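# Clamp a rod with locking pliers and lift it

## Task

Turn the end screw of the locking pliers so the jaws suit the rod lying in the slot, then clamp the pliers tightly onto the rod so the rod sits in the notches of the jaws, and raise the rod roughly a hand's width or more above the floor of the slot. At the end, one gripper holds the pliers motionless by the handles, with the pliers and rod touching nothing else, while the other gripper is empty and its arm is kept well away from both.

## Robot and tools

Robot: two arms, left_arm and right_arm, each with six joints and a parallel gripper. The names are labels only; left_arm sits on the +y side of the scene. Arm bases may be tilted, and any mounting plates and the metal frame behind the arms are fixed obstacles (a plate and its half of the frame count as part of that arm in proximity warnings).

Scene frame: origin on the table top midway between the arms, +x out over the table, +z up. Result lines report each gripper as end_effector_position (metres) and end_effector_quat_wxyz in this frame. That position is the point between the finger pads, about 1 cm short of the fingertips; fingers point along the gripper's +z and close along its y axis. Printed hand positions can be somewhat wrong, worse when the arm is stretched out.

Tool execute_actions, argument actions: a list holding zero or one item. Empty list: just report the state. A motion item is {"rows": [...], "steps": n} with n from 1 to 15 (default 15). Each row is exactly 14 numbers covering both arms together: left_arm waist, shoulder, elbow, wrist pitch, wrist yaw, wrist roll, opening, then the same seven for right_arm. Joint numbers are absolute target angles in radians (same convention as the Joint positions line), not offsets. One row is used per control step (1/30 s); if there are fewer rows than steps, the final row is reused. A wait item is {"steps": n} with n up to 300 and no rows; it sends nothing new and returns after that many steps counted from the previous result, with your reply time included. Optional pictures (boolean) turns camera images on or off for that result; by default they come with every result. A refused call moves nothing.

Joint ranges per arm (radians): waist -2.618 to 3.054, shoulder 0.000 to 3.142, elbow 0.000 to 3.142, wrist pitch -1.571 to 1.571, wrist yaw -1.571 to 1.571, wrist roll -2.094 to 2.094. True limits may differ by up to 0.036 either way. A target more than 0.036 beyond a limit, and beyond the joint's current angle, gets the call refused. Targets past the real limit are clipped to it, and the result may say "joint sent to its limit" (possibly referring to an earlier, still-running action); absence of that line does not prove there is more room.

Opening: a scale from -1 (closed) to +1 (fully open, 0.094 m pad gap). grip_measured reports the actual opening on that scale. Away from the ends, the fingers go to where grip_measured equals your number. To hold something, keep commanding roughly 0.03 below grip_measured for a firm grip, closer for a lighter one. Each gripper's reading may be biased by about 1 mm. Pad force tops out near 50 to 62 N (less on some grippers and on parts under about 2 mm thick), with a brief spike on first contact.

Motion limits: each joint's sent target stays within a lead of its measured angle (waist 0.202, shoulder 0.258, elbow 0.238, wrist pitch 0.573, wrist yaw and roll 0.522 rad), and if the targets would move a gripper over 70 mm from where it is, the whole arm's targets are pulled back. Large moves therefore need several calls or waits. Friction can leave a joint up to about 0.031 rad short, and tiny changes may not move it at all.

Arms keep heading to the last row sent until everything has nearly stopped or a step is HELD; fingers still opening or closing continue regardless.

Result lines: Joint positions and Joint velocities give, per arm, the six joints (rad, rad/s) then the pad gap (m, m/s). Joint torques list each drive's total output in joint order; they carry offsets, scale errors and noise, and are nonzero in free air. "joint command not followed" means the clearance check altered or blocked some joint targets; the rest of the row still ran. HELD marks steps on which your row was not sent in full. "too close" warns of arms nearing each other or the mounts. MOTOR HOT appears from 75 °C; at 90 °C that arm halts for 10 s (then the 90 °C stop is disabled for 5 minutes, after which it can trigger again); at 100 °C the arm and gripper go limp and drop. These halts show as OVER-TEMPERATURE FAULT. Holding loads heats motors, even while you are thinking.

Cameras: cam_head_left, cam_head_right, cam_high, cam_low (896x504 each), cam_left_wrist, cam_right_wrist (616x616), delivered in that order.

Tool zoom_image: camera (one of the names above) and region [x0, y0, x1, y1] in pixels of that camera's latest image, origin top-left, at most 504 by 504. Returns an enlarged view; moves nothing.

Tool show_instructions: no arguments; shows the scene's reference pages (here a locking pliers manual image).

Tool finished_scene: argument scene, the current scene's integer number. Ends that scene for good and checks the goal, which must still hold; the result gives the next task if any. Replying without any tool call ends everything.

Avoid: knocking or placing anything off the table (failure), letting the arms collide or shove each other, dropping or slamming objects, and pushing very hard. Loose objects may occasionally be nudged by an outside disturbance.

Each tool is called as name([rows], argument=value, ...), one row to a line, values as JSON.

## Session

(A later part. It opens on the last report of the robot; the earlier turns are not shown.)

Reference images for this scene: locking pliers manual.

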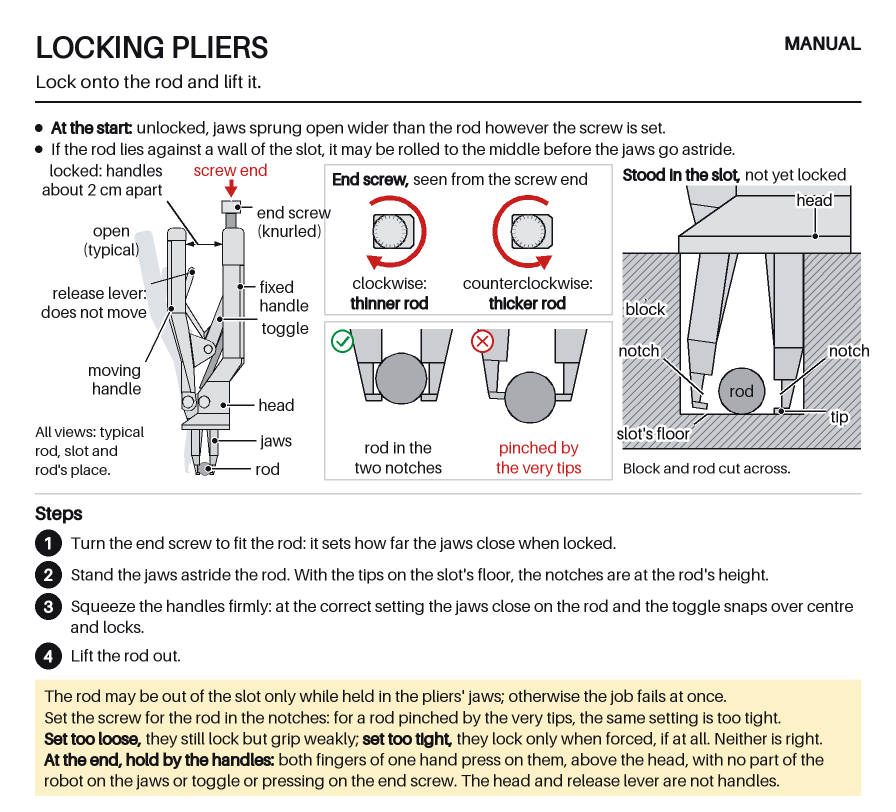

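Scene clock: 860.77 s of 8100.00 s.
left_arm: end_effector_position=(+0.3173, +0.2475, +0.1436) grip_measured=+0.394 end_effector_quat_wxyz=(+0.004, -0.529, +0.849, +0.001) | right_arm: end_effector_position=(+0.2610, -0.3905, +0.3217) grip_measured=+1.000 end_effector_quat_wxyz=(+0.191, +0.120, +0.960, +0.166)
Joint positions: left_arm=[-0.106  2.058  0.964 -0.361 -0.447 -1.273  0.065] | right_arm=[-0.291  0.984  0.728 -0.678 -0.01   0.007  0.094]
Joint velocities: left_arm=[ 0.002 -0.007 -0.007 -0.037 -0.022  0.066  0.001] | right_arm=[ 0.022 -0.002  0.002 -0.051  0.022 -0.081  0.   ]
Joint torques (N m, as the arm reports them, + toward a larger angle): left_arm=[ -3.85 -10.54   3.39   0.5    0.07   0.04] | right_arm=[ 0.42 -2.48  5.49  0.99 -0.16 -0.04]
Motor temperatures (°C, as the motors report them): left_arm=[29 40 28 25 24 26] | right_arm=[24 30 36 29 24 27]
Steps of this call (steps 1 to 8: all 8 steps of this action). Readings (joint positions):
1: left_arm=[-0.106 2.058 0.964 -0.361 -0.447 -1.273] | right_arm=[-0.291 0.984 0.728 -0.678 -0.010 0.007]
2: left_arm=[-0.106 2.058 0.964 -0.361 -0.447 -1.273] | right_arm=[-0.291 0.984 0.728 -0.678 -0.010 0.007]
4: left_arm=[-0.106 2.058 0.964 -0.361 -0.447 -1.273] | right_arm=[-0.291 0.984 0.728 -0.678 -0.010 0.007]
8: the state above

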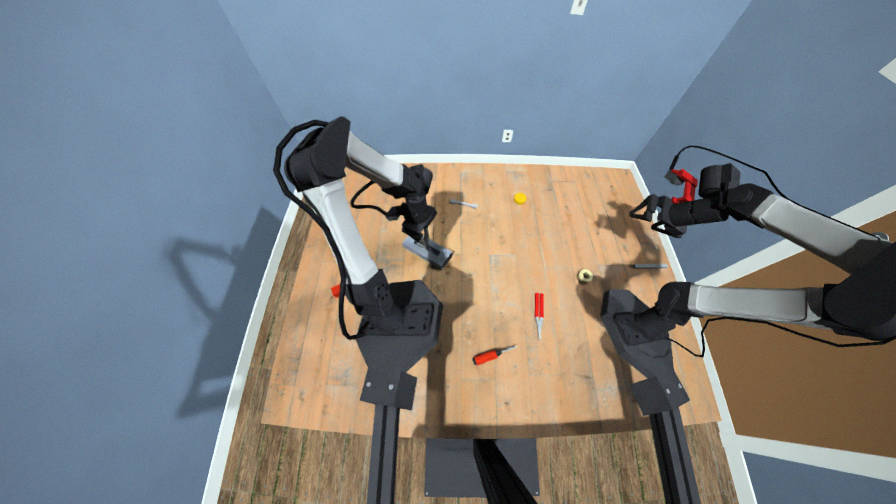

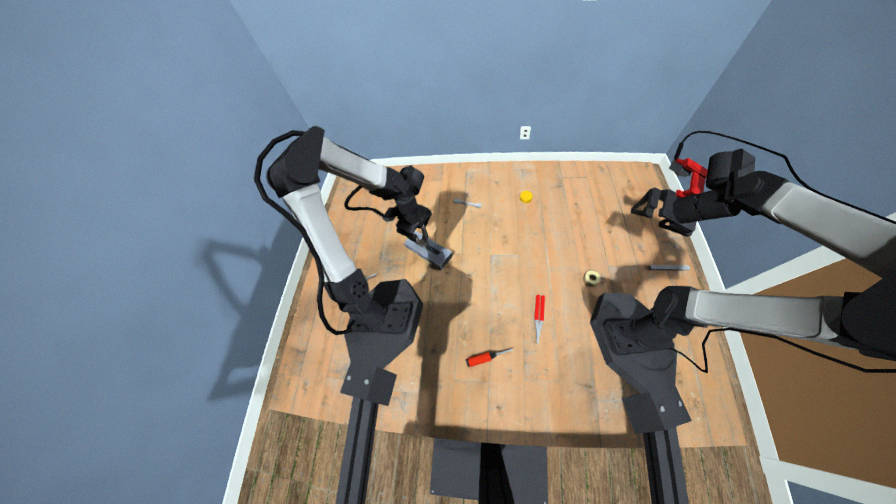

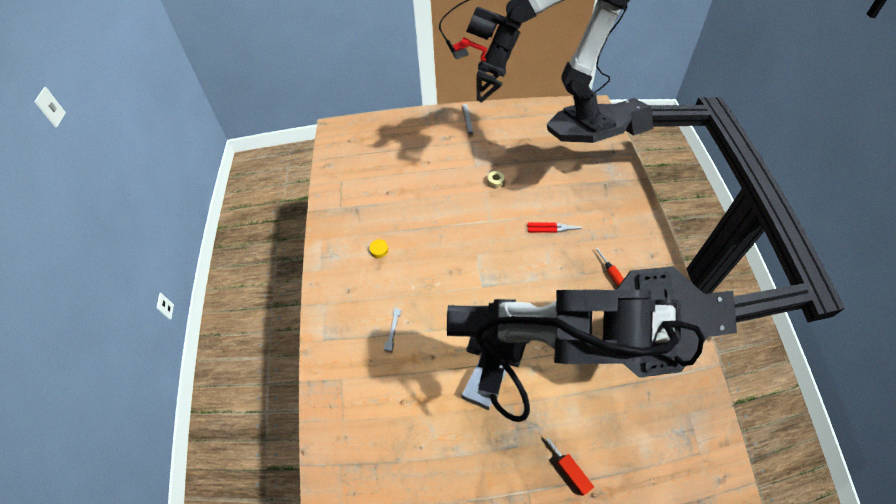

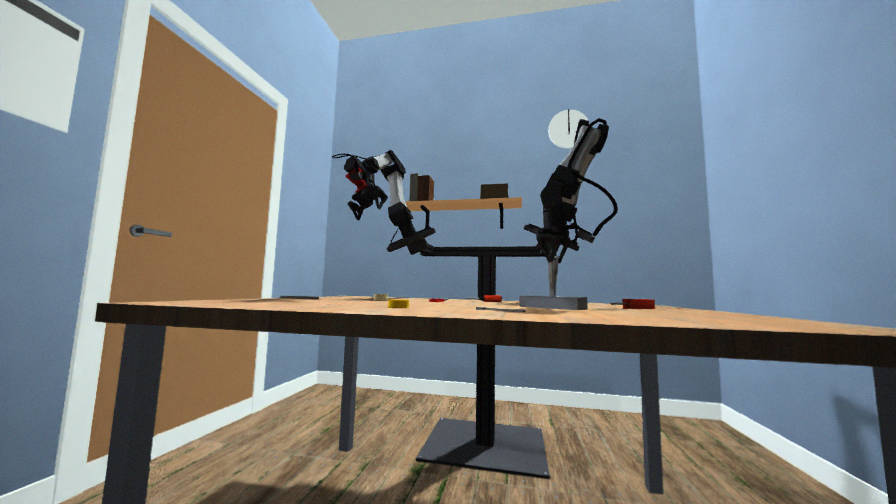

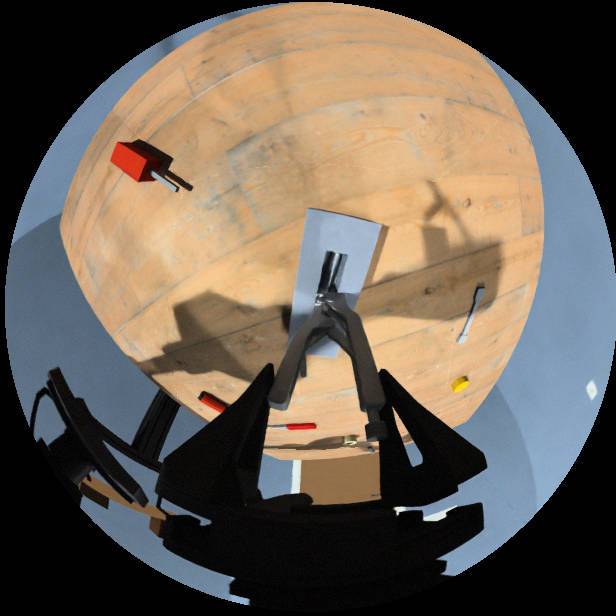

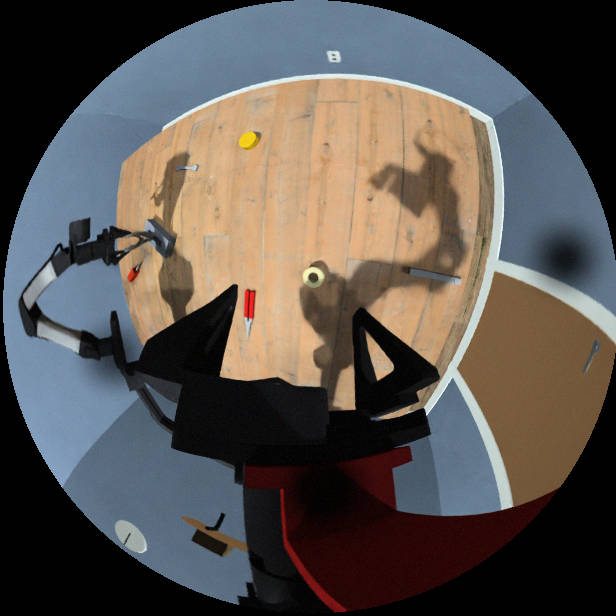

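execute_actions([
  {"rows":[[-0.1,2.064,0.955,-0.344,-0.431,-1.27,0.375,-0.3,1.0,0.7,-0.7,0,0,1],[-0.1,2.064,0.955,-0.342,-0.43,-1.26,0.36,-0.3,1.0,0.7,-0.7,0,0,1],[-0.1,2.064,0.955,-0.342,-0.43,-1.23,0.36,-0.3,1.0,0.7,-0.7,0,0,1],[-0.1,2.064,0.955,-0.342,-0.43,-1.2,0.36,-0.3,1.0,0.7,-0.7,0,0,1],[-0.1,2.064,0.955,-0.342,-0.43,-1.17,0.36,-0.3,1.0,0.7,-0.7,0,0,1],[-0.1,2.064,0.955,-0.342,-0.43,-1.14,0.36,-0.3,1.0,0.7,-0.7,0,0,1],[-0.1,2.064,0.955,-0.342,-0.43,-1.11,0.36,-0.3,1.0,0.7,-0.7,0,0,1],[-0.1,2.064,0.955,-0.342,-0.43,-1.09,0.36,-0.3,1.0,0.7,-0.7,0,0,1]],"steps":15},
], pictures=false)

execute_actions([
  {"rows":[[-0.1,2.064,0.955,-0.340,-0.429,-1.09,0.345,-0.3,1.0,0.7,-0.7,0,0,1],[-0.1,2.064,0.955,-0.338,-0.428,-1.09,0.33,-0.3,1.0,0.7,-0.7,0,0,1],[-0.1,2.064,0.955,-0.336,-0.427,-1.09,0.315,-0.3,1.0,0.7,-0.7,0,0,1],[-0.1,2.064,0.955,-0.334,-0.426,-1.09,0.30,-0.3,1.0,0.7,-0.7,0,0,1],[-0.1,2.064,0.955,-0.332,-0.425,-1.09,0.28,-0.3,1.0,0.7,-0.7,0,0,1]],"steps":12},
])

execute_actions([
  {"rows":[[-0.1,2.064,0.955,-0.330,-0.424,-1.09,0.265,-0.3,1.0,0.7,-0.7,0,0,1],[-0.1,2.064,0.955,-0.328,-0.423,-1.09,0.25,-0.3,1.0,0.7,-0.7,0,0,1]],"steps":9},
], pictures=false)

execute_actions([
  {"rows":[[-0.1,2.064,0.955,-0.326,-0.422,-1.09,0.235,-0.3,1.0,0.7,-0.7,0,0,1],[-0.1,2.064,0.955,-0.324,-0.421,-1.09,0.22,-0.3,1.0,0.7,-0.7,0,0,1]],"steps":9},
], pictures=false)

execute_actions([
  {"rows":[[-0.1,2.064,0.955,-0.322,-0.42,-1.09,0.205,-0.3,1.0,0.7,-0.7,0,0,1],[-0.1,2.064,0.955,-0.32,-0.419,-1.09,0.19,-0.3,1.0,0.7,-0.7,0,0,1]],"steps":9},
], pictures=false)

execute_actions([
  {"rows":[[-0.1,2.064,0.955,-0.318,-0.418,-1.09,0.175,-0.3,1.0,0.7,-0.7,0,0,1],[-0.1,2.064,0.955,-0.316,-0.417,-1.09,0.16,-0.3,1.0,0.7,-0.7,0,0,1]],"steps":9},
], pictures=false)

execute_actions([
  {"rows":[[-0.1,2.064,0.955,-0.314,-0.416,-1.09,0.145,-0.3,1.0,0.7,-0.7,0,0,1],[-0.1,2.064,0.955,-0.312,-0.415,-1.09,0.13,-0.3,1.0,0.7,-0.7,0,0,1]],"steps":9},
], pictures=false)

Scene clock: 884.60 s of 8100.00 s.
left_arm: end_effector_position=(+0.3182, +0.2473, +0.1436) grip_measured=+0.364 end_effector_quat_wxyz=(+0.005, -0.461, +0.888, +0.000) | right_arm: end_effector_position=(+0.2610, -0.3905, +0.3217) grip_measured=+1.000 end_effector_quat_wxyz=(+0.191, +0.120, +0.960, +0.166)
Joint positions: left_arm=[-0.106  2.058  0.964 -0.356 -0.446 -1.115  0.064] | right_arm=[-0.291  0.984  0.728 -0.678 -0.01   0.007  0.094]
Joint velocities: left_arm=[ 0.002 -0.007 -0.017 -0.066  0.051  0.183 -0.001] | right_arm=[-0.012 -0.002  0.002 -0.022 -0.066  0.037  0.   ]
Joint torques (N m, as the arm reports them, + toward a larger angle): left_arm=[ -3.87 -10.58   3.38   0.51   0.1    0.17] | right_arm=[ 0.6  -2.6   5.43  1.   -0.18 -0.04]
Motor temperatures (°C, as the motors report them): left_arm=[29 40 27 25 24 26] | right_arm=[24 30 36 29 24 27]
Steps of this call (steps 1 to 15: the robot went on to your last target; steps 16 to 700: nothing new was sent; steps 701 to 715: all 15 steps of this action). Readings (joint positions):
701: left_arm=[-0.106 2.058 0.964 -0.360 -0.447 -1.273] | right_arm=[-0.291 0.984 0.728 -0.678 -0.010 0.007]
702: left_arm=[-0.106 2.058 0.964 -0.360 -0.446 -1.272] | right_arm=[-0.291 0.984 0.728 -0.678 -0.010 0.007]
704: left_arm=[-0.106 2.058 0.964 -0.359 -0.446 -1.256] | right_arm=[-0.291 0.984 0.728 -0.678 -0.010 0.007]
708: left_arm=[-0.106 2.058 0.964 -0.358 -0.446 -1.184] | right_arm=[-0.291 0.984 0.728 -0.678 -0.010 0.007]
715: the state above

Scene clock: 885.00 s of 8100.00 s.
left_arm: end_effector_position=(+0.3188, +0.2466, +0.1436) grip_measured=+0.286 end_effector_quat_wxyz=(+0.006, -0.453, +0.892, -0.002) | right_arm: end_effector_position=(+0.2610, -0.3905, +0.3217) grip_measured=+1.000 end_effector_quat_wxyz=(+0.191, +0.120, +0.960, +0.166)
Joint positions: left_arm=[-0.106  2.058  0.964 -0.353 -0.443 -1.095  0.06 ] | right_arm=[-0.291  0.984  0.728 -0.678 -0.01   0.007  0.094]
Joint velocities: left_arm=[-0.012 -0.007  0.007  0.037 -0.022  0.139 -0.   ] | right_arm=[-0.002  0.002 -0.007 -0.007 -0.007 -0.022  0.   ]
Joint torques (N m, as the arm reports them, + toward a larger angle): left_arm=[ -3.9  -10.55   3.4    0.61   0.12   0.14] | right_arm=[ 0.47 -2.41  5.55  0.97 -0.17 -0.01]
Motor temperatures (°C, as the motors report them): left_arm=[29 40 27 25 24 26] | right_arm=[24 30 36 29 24 27]
Steps of this call (steps 1 to 12: all 12 steps of this action). Readings (joint positions):
1: left_arm=[-0.106 2.058 0.964 -0.356 -0.446 -1.111] | right_arm=[-0.291 0.984 0.728 -0.678 -0.010 0.007]
2: left_arm=[-0.106 2.058 0.964 -0.356 -0.446 -1.108] | right_arm=[-0.291 0.984 0.728 -0.678 -0.010 0.007]
4: left_arm=[-0.106 2.058 0.964 -0.354 -0.445 -1.104] | right_arm=[-0.291 0.984 0.728 -0.678 -0.010 0.007]
8: left_arm=[-0.106 2.058 0.964 -0.353 -0.443 -1.097] | right_arm=[-0.291 0.984 0.728 -0.678 -0.010 0.007]
12: the state above

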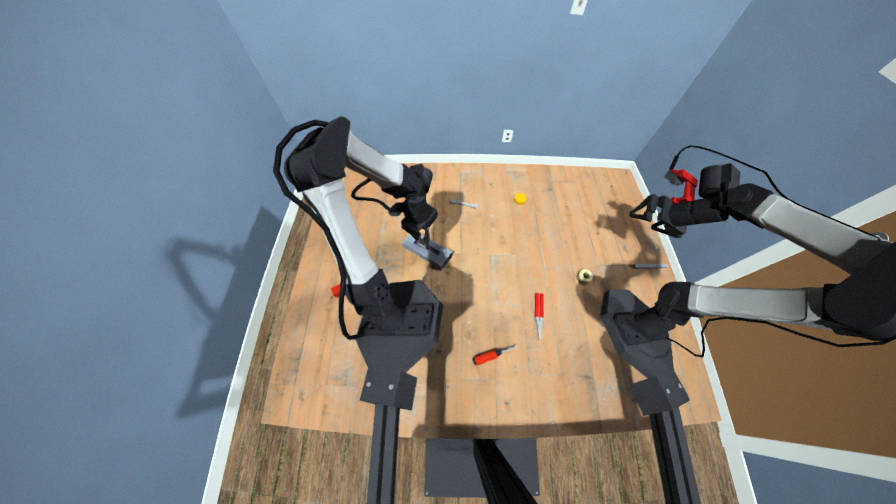

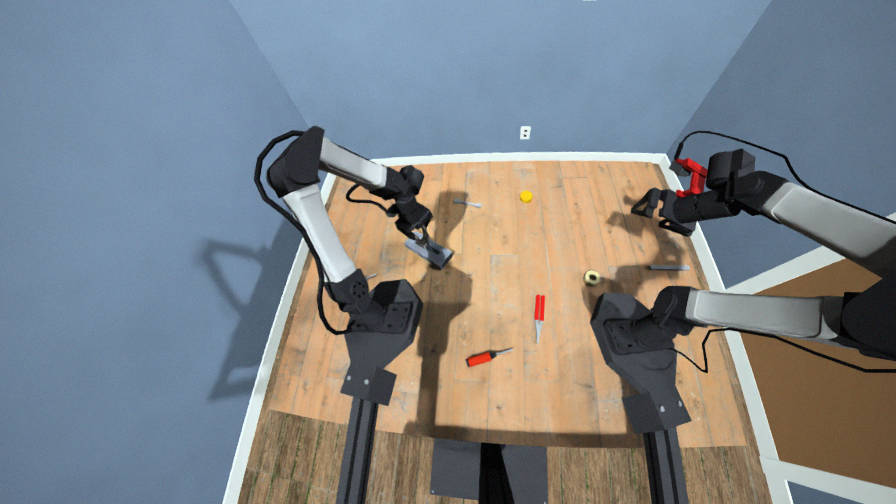

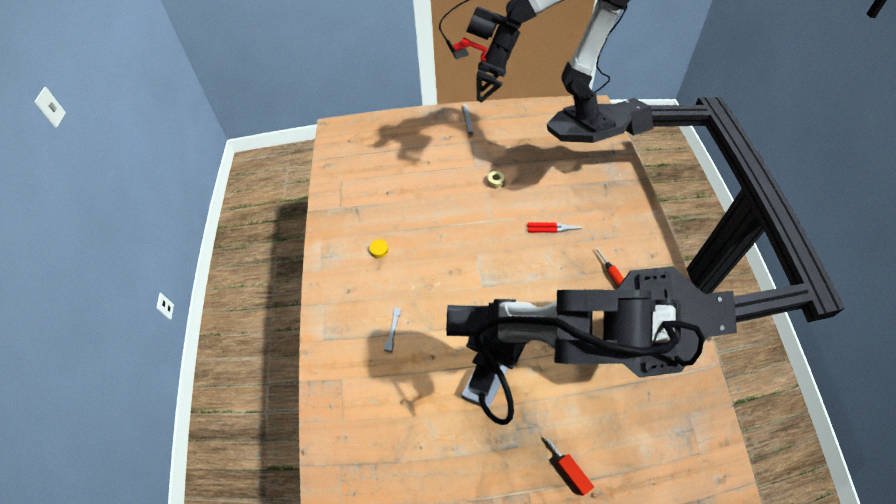

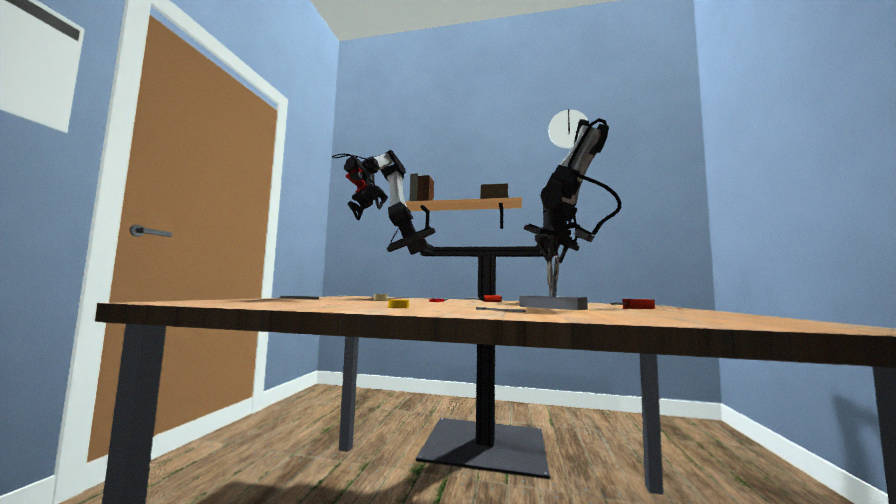

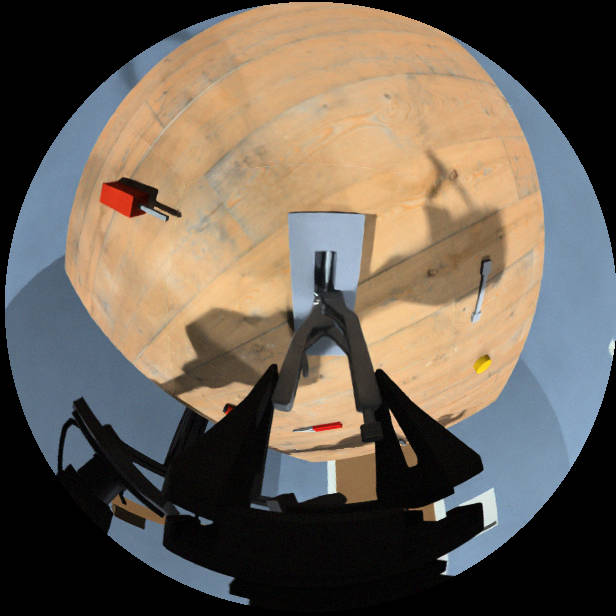

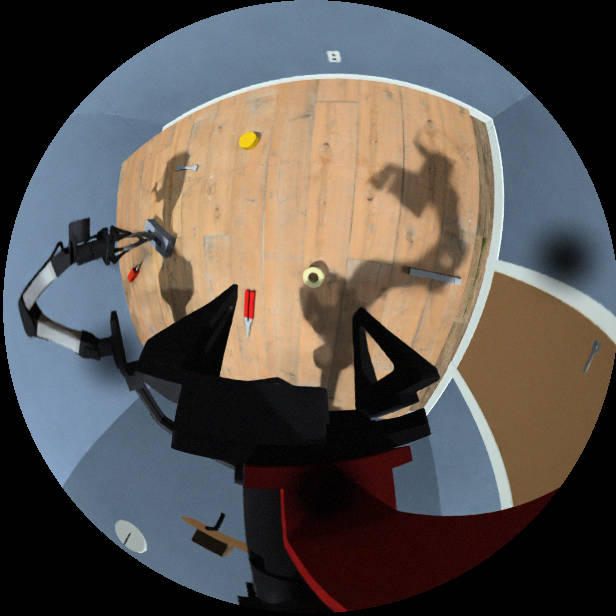

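Scene clock: 885.30 s of 8100.00 s.
left_arm: end_effector_position=(+0.3199, +0.2462, +0.1441) grip_measured=+0.255 end_effector_quat_wxyz=(+0.007, -0.453, +0.892, -0.004) | right_arm: end_effector_position=(+0.2610, -0.3905, +0.3217) grip_measured=+1.000 end_effector_quat_wxyz=(+0.191, +0.120, +0.960, +0.166)
Joint positions: left_arm=[-0.106  2.057  0.964 -0.35  -0.44  -1.094  0.059] | right_arm=[-0.291  0.984  0.728 -0.678 -0.01   0.007  0.094]
Joint velocities: left_arm=[ 0.007 -0.007 -0.002  0.007 -0.007 -0.066 -0.   ] | right_arm=[-0.042  0.007 -0.002  0.022 -0.051 -0.066  0.   ]
Joint torques (N m, as the arm reports them, + toward a larger angle): left_arm=[ -3.86 -10.4    3.45   0.63   0.11   0.14] | right_arm=[ 0.38 -2.47  5.6   0.96 -0.16 -0.04]
Motor temperatures (°C, as the motors report them): left_arm=[29 40 27 25 24 26] | right_arm=[24 30 36 29 24 27]
Steps of this call (steps 1 to 9: all 9 steps of this action). Readings (joint positions):
1: left_arm=[-0.106 2.058 0.964 -0.353 -0.442 -1.094] | right_arm=[-0.291 0.984 0.728 -0.678 -0.010 0.007]
2: left_arm=[-0.106 2.057 0.964 -0.353 -0.441 -1.094] | right_arm=[-0.291 0.984 0.728 -0.678 -0.010 0.007]
4: left_arm=[-0.106 2.057 0.964 -0.350 -0.440 -1.094] | right_arm=[-0.291 0.984 0.728 -0.678 -0.010 0.007]
8: left_arm=[-0.106 2.057 0.964 -0.350 -0.440 -1.094] | right_arm=[-0.291 0.984 0.728 -0.678 -0.010 0.007]
9: the state above

Scene clock: 885.60 s of 8100.00 s.
left_arm: end_effector_position=(+0.3201, +0.2459, +0.1441) grip_measured=+0.226 end_effector_quat_wxyz=(+0.007, -0.452, +0.892, -0.005) | right_arm: end_effector_position=(+0.2610, -0.3905, +0.3217) grip_measured=+1.000 end_effector_quat_wxyz=(+0.191, +0.120, +0.960, +0.166)
Joint positions: left_arm=[-0.106  2.057  0.964 -0.349 -0.439 -1.092  0.058] | right_arm=[-0.291  0.984  0.728 -0.678 -0.01   0.007  0.094]
Joint velocities: left_arm=[-0.012  0.002 -0.017  0.125 -0.022  0.037 -0.   ] | right_arm=[ 0.007  0.002  0.017 -0.051 -0.095  0.022  0.   ]
Joint torques (N m, as the arm reports them, + toward a larger angle): left_arm=[ -3.86 -10.41   3.47   0.66   0.11   0.11] | right_arm=[ 0.45 -2.55  5.54  0.99 -0.18 -0.02]
Motor temperatures (°C, as the motors report them): left_arm=[29 40 27 25 24 26] | right_arm=[24 30 36 29 24 27]
Steps of this call (steps 1 to 9: all 9 steps of this action). Readings (joint positions):
1: left_arm=[-0.106 2.057 0.964 -0.350 -0.439 -1.093] | right_arm=[-0.291 0.984 0.728 -0.678 -0.010 0.007]
2: left_arm=[-0.106 2.057 0.964 -0.349 -0.439 -1.093] | right_arm=[-0.291 0.984 0.728 -0.678 -0.010 0.007]
4: left_arm=[-0.106 2.057 0.964 -0.349 -0.439 -1.093] | right_arm=[-0.291 0.984 0.728 -0.678 -0.010 0.007]
8: left_arm=[-0.106 2.057 0.964 -0.349 -0.439 -1.092] | right_arm=[-0.291 0.984 0.728 -0.678 -0.010 0.007]
9: the state above

Scene clock: 885.90 s of 8100.00 s.
left_arm: end_effector_position=(+0.3201, +0.2459, +0.1441) grip_measured=+0.198 end_effector_quat_wxyz=(+0.007, -0.451, +0.893, -0.005) | right_arm: end_effector_position=(+0.2610, -0.3905, +0.3217) grip_measured=+1.000 end_effector_quat_wxyz=(+0.191, +0.120, +0.960, +0.166)
Joint positions: left_arm=[-0.106  2.057  0.964 -0.349 -0.439 -1.088  0.056] | right_arm=[-0.291  0.984  0.728 -0.678 -0.01   0.007  0.094]
Joint velocities: left_arm=[-0.007  0.002 -0.017 -0.007 -0.051 -0.022 -0.   ] | right_arm=[-0.012 -0.012  0.012 -0.095 -0.022  0.081  0.   ]
Joint torques (N m, as the arm reports them, + toward a larger angle): left_arm=[ -3.88 -10.41   3.44   0.71   0.14   0.07] | right_arm=[ 0.43 -2.5   5.6   0.99 -0.15 -0.06]
Motor temperatures (°C, as the motors report them): left_arm=[29 40 27 25 24 26] | right_arm=[24 30 36 29 24 27]
Steps of this call (steps 1 to 9: all 9 steps of this action). Readings (joint positions):
1: left_arm=[-0.106 2.057 0.964 -0.349 -0.439 -1.092] | right_arm=[-0.291 0.984 0.728 -0.678 -0.010 0.007]
2: left_arm=[-0.106 2.057 0.964 -0.349 -0.439 -1.091] | right_arm=[-0.291 0.984 0.728 -0.678 -0.010 0.007]
4: left_arm=[-0.106 2.057 0.964 -0.349 -0.439 -1.090] | right_arm=[-0.291 0.984 0.728 -0.678 -0.010 0.007]
8: left_arm=[-0.106 2.057 0.964 -0.349 -0.439 -1.089] | right_arm=[-0.291 0.984 0.728 -0.678 -0.010 0.007]
9: the state above

Scene clock: 886.20 s of 8100.00 s.
left_arm: end_effector_position=(+0.3204, +0.2460, +0.1444) grip_measured=+0.169 end_effector_quat_wxyz=(+0.007, -0.450, +0.893, -0.005) | right_arm: end_effector_position=(+0.2610, -0.3905, +0.3217) grip_measured=+1.000 end_effector_quat_wxyz=(+0.191, +0.120, +0.960, +0.166)
Joint positions: left_arm=[-0.106  2.055  0.964 -0.349 -0.439 -1.087  0.055] | right_arm=[-0.291  0.984  0.728 -0.678 -0.01   0.007  0.094]
Joint velocities: left_arm=[ 0.012  0.007 -0.017 -0.081 -0.007 -0.022 -0.001] | right_arm=[-0.002 -0.002 -0.017 -0.051 -0.007 -0.037  0.   ]
Joint torques (N m, as the arm reports them, + toward a larger angle): left_arm=[ -3.84 -10.32   3.43   0.75   0.16   0.08] | right_arm=[ 0.38 -2.47  5.63  1.01 -0.17  0.  ]
Motor temperatures (°C, as the motors report them): left_arm=[29 40 27 25 24 26] | right_arm=[23 30 36 29 24 27]
Steps of this call (steps 1 to 9: all 9 steps of this action). Readings (joint positions):
1: left_arm=[-0.106 2.056 0.964 -0.349 -0.439 -1.088] | right_arm=[-0.291 0.984 0.728 -0.678 -0.010 0.007]
2: left_arm=[-0.106 2.056 0.964 -0.349 -0.439 -1.088] | right_arm=[-0.291 0.984 0.728 -0.678 -0.010 0.007]
4: left_arm=[-0.106 2.055 0.964 -0.349 -0.439 -1.087] | right_arm=[-0.291 0.984 0.728 -0.678 -0.010 0.007]
8: left_arm=[-0.106 2.055 0.964 -0.349 -0.439 -1.087] | right_arm=[-0.291 0.984 0.728 -0.678 -0.010 0.007]
9: the state above

Scene clock: 886.50 s of 8100.00 s.
left_arm: end_effector_position=(+0.3204, +0.2460, +0.1444) grip_measured=+0.140 end_effector_quat_wxyz=(+0.007, -0.449, +0.893, -0.005) | right_arm: end_effector_position=(+0.2610, -0.3905, +0.3217) grip_measured=+1.000 end_effector_quat_wxyz=(+0.191, +0.120, +0.960, +0.166)
Joint positions: left_arm=[-0.106  2.055  0.964 -0.349 -0.439 -1.085  0.054] | right_arm=[-0.291  0.984  0.728 -0.678 -0.01   0.007  0.094]
Joint velocities: left_arm=[-0.017  0.002 -0.017 -0.066 -0.022  0.095 -0.001] | right_arm=[ 0.012 -0.007 -0.017  0.037 -0.095 -0.037  0.   ]
Joint torques (N m, as the arm reports them, + toward a larger angle): left_arm=[ -3.86 -10.3    3.43   0.79   0.18   0.06] | right_arm=[ 0.14 -2.41  5.48  1.01 -0.15 -0.07]
Motor temperatures (°C, as the motors report them): left_arm=[29 40 27 25 24 26] | right_arm=[23 30 36 29 24 27]
Steps of this call (steps 1 to 9: all 9 steps of this action). Readings (joint positions):
1: left_arm=[-0.106 2.055 0.964 -0.349 -0.439 -1.087] | right_arm=[-0.291 0.984 0.728 -0.678 -0.010 0.007]
2: left_arm=[-0.106 2.055 0.964 -0.349 -0.439 -1.086] | right_arm=[-0.291 0.984 0.728 -0.678 -0.010 0.007]
4: left_arm=[-0.106 2.055 0.964 -0.349 -0.439 -1.085] | right_arm=[-0.291 0.984 0.728 -0.678 -0.010 0.007]
8: left_arm=[-0.106 2.055 0.964 -0.349 -0.439 -1.085] | right_arm=[-0.291 0.984 0.728 -0.678 -0.010 0.007]
9: the state above

execute_actions([
  {"rows":[[-0.1,2.058,0.96,-0.312,-0.415,-1.07,0.13,-0.3,1.0,0.7,-0.7,0,0,1],[-0.1,2.058,0.96,-0.312,-0.415,-1.06,0.13,-0.3,1.0,0.7,-0.7,0,0,1],[-0.1,2.058,0.96,-0.312,-0.415,-1.06,0.13,-0.3,1.0,0.7,-0.7,0,0,1],[-0.1,2.058,0.96,-0.312,-0.415,-1.06,0.13,-0.3,1.0,0.7,-0.7,0,0,1],[-0.1,2.058,0.96,-0.312,-0.415,-1.06,0.13,-0.3,1.0,0.7,-0.7,0,0,1],[-0.1,2.058,0.96,-0.312,-0.415,-1.06,0.13,-0.3,1.0,0.7,-0.7,0,0,1],[-0.1,2.058,0.96,-0.312,-0.415,-1.06,0.12,-0.3,1.0,0.7,-0.7,0,0,1],[-0.1,2.058,0.96,-0.312,-0.415,-1.06,0.11,-0.3,1.0,0.7,-0.7,0,0,1]],"steps":15},
])

Scene clock: 899.63 s of 8100.00 s.
left_arm: end_effector_position=(+0.3206, +0.2461, +0.1446) grip_measured=+0.120 end_effector_quat_wxyz=(+0.008, -0.442, +0.897, -0.006) | right_arm: end_effector_position=(+0.2610, -0.3905, +0.3217) grip_measured=+1.000 end_effector_quat_wxyz=(+0.191, +0.120, +0.960, +0.166)
Joint positions: left_arm=[-0.106  2.055  0.964 -0.349 -0.439 -1.067  0.053] | right_arm=[-0.291  0.984  0.728 -0.678 -0.01   0.007  0.094]
Joint velocities: left_arm=[ 0.007  0.012  0.002 -0.022 -0.051 -0.022 -0.   ] | right_arm=[ 0.007 -0.007 -0.017 -0.022  0.007  0.051  0.   ]
Joint torques (N m, as the arm reports them, + toward a larger angle): left_arm=[ -3.87 -10.82   3.9    0.8    0.18   0.17] | right_arm=[ 0.55 -2.6   5.53  0.94 -0.15 -0.03]
Motor temperatures (°C, as the motors report them): left_arm=[29 40 27 26 24 26] | right_arm=[23 30 36 29 24 27]
Steps of this call (steps 1 to 15: the robot went on to your last target; steps 16 to 379: nothing new was sent; steps 380 to 394: all 15 steps of this action). Readings (joint positions):
380: left_arm=[-0.106 2.055 0.964 -0.349 -0.439 -1.082] | right_arm=[-0.291 0.984 0.728 -0.678 -0.010 0.007]
381: left_arm=[-0.106 2.055 0.964 -0.349 -0.439 -1.079] | right_arm=[-0.291 0.984 0.728 -0.678 -0.010 0.007]
383: left_arm=[-0.106 2.055 0.964 -0.349 -0.439 -1.073] | right_arm=[-0.291 0.984 0.728 -0.678 -0.010 0.007]
387: left_arm=[-0.106 2.055 0.964 -0.349 -0.439 -1.069] | right_arm=[-0.291 0.984 0.728 -0.678 -0.010 0.007]
394: the state above

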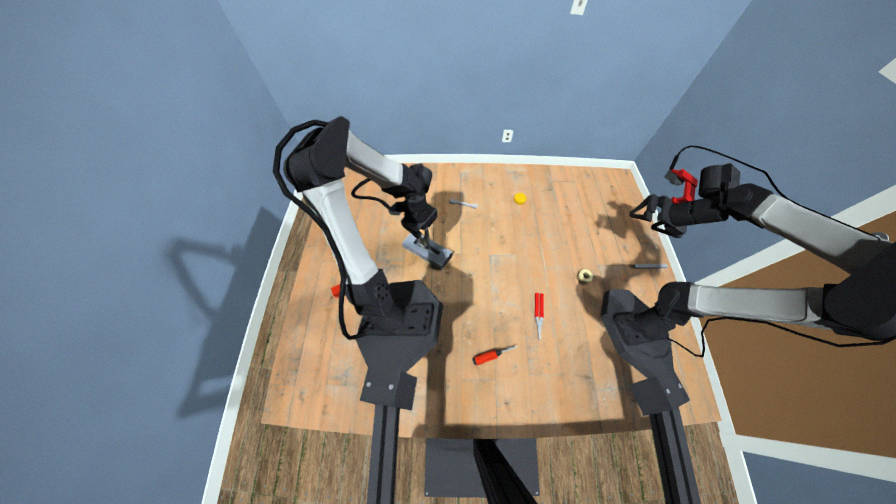

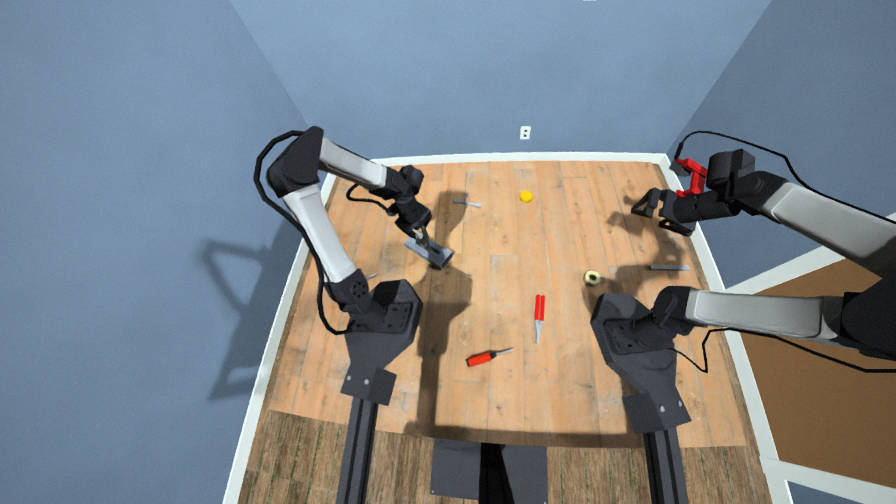

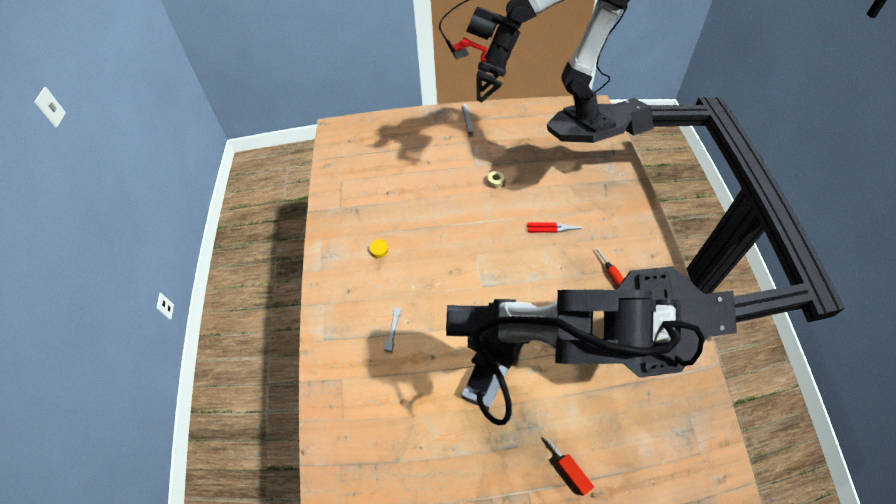

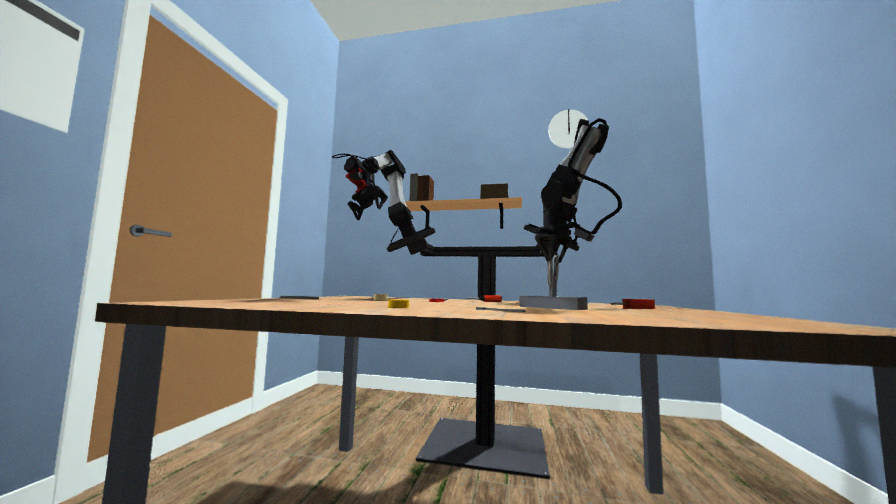

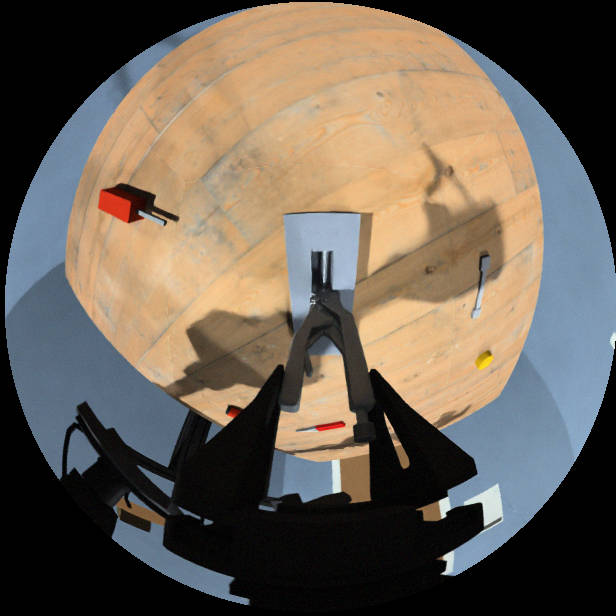

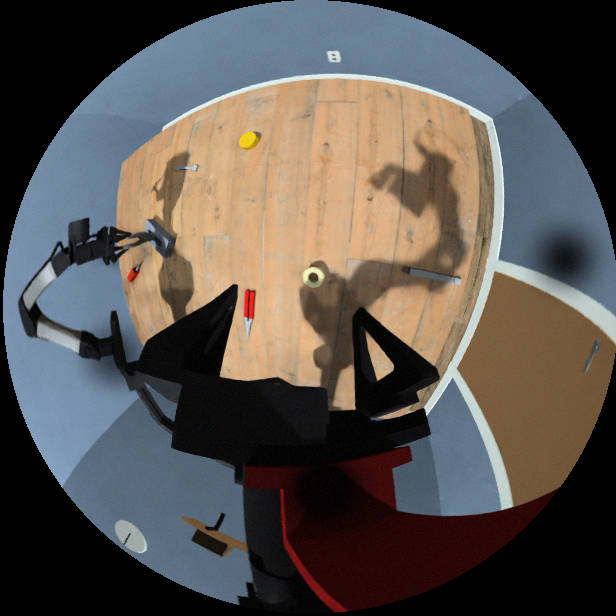

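Good. Lock.

execute_actions([
  {"rows":[[-0.1,2.055,0.964,-0.312,-0.415,-1.06,0.095,-0.3,1.0,0.7,-0.7,0,0,1],[-0.1,2.055,0.964,-0.312,-0.415,-1.06,0.08,-0.3,1.0,0.7,-0.7,0,0,1],[-0.1,2.055,0.964,-0.312,-0.415,-1.06,0.065,-0.3,1.0,0.7,-0.7,0,0,1],[-0.1,2.055,0.964,-0.312,-0.415,-1.06,0.05,-0.3,1.0,0.7,-0.7,0,0,1],[-0.1,2.055,0.964,-0.312,-0.415,-1.06,0.035,-0.3,1.0,0.7,-0.7,0,0,1],[-0.1,2.055,0.964,-0.312,-0.415,-1.06,0.02,-0.3,1.0,0.7,-0.7,0,0,1],[-0.1,2.055,0.964,-0.312,-0.415,-1.06,0.005,-0.3,1.0,0.7,-0.7,0,0,1],[-0.1,2.055,0.964,-0.312,-0.415,-1.06,-0.01,-0.3,1.0,0.7,-0.7,0,0,1],[-0.1,2.055,0.964,-0.312,-0.415,-1.06,-0.025,-0.3,1.0,0.7,-0.7,0,0,1],[-0.1,2.055,0.964,-0.312,-0.415,-1.06,-0.04,-0.3,1.0,0.7,-0.7,0,0,1],[-0.1,2.055,0.964,-0.312,-0.415,-1.06,-0.055,-0.3,1.0,0.7,-0.7,0,0,1],[-0.1,2.055,0.964,-0.312,-0.415,-1.06,-0.07,-0.3,1.0,0.7,-0.7,0,0,1],[-0.1,2.055,0.964,-0.312,-0.415,-1.06,-0.08,-0.3,1.0,0.7,-0.7,0,0,1]],"steps":15},
], pictures=false)

execute_actions([
  {"steps":8},
], pictures=false)

Scene clock: 910.37 s of 8100.00 s.
left_arm: end_effector_position=(+0.3228, +0.2452, +0.1452) grip_measured=-0.063 end_effector_quat_wxyz=(+0.010, -0.441, +0.897, -0.010) | right_arm: end_effector_position=(+0.2610, -0.3905, +0.3217) grip_measured=+1.000 end_effector_quat_wxyz=(+0.191, +0.120, +0.960, +0.166)
Joint positions: left_arm=[-0.106  2.053  0.964 -0.341 -0.434 -1.063  0.044] | right_arm=[-0.291  0.984  0.728 -0.678 -0.01   0.007  0.094]
Joint velocities: left_arm=[ 0.012 -0.012 -0.007 -0.007 -0.022 -0.022  0.   ] | right_arm=[-0.017  0.007  0.007  0.022  0.037 -0.051  0.   ]
Joint torques (N m, as the arm reports them, + toward a larger angle): left_arm=[ -3.87 -10.93   4.28   0.72   0.13   0.13] | right_arm=[ 0.42 -2.37  5.49  0.95 -0.16 -0.06]
Motor temperatures (°C, as the motors report them): left_arm=[29 40 27 26 24 26] | right_arm=[23 30 36 29 24 27]
Steps of this call (steps 1 to 15: the robot went on to your last target; steps 16 to 307: nothing new was sent; steps 308 to 322: all 15 steps of this action). Readings (joint positions):
308: left_arm=[-0.106 2.054 0.964 -0.349 -0.439 -1.067] | right_arm=[-0.291 0.984 0.728 -0.678 -0.010 0.007]
309: left_arm=[-0.106 2.054 0.964 -0.349 -0.439 -1.067] | right_arm=[-0.291 0.984 0.728 -0.678 -0.010 0.007]
311: left_arm=[-0.106 2.054 0.964 -0.349 -0.439 -1.065] | right_arm=[-0.291 0.984 0.728 -0.678 -0.010 0.007]
315: left_arm=[-0.106 2.053 0.964 -0.349 -0.438 -1.063] | right_arm=[-0.291 0.984 0.728 -0.678 -0.010 0.007]
322: the state above

Scene clock: 910.63 s of 8100.00 s.
left_arm: end_effector_position=(+0.3228, +0.2452, +0.1452) grip_measured=-0.063 end_effector_quat_wxyz=(+0.010, -0.441, +0.897, -0.010) | right_arm: end_effector_position=(+0.2610, -0.3905, +0.3217) grip_measured=+1.000 end_effector_quat_wxyz=(+0.191, +0.120, +0.960, +0.166)
Joint positions: left_arm=[-0.106  2.053  0.964 -0.341 -0.434 -1.063  0.044] | right_arm=[-0.291  0.984  0.728 -0.678 -0.01   0.007  0.094]
Joint velocities: left_arm=[-0.002  0.002  0.012 -0.139  0.051  0.022  0.001] | right_arm=[-0.007  0.017 -0.002  0.051  0.051  0.11   0.   ]
Joint torques (N m, as the arm reports them, + toward a larger angle): left_arm=[ -3.87 -10.93   4.27   0.72   0.13   0.13] | right_arm=[ 0.34 -2.66  5.5   0.98 -0.16  0.  ]
Motor temperatures (°C, as the motors report them): left_arm=[29 40 27 26 24 26] | right_arm=[23 30 36 29 24 27]
Steps of this call (steps 1 to 8: the robot went on to your last target). Readings (joint positions):
1: left_arm=[-0.106 2.053 0.964 -0.341 -0.434 -1.063] | right_arm=[-0.291 0.984 0.728 -0.678 -0.010 0.007]
2: left_arm=[-0.106 2.053 0.964 -0.341 -0.434 -1.063] | right_arm=[-0.291 0.984 0.728 -0.678 -0.010 0.007]
4: left_arm=[-0.106 2.053 0.964 -0.341 -0.434 -1.063] | right_arm=[-0.291 0.984 0.728 -0.678 -0.010 0.007]
8: the state above


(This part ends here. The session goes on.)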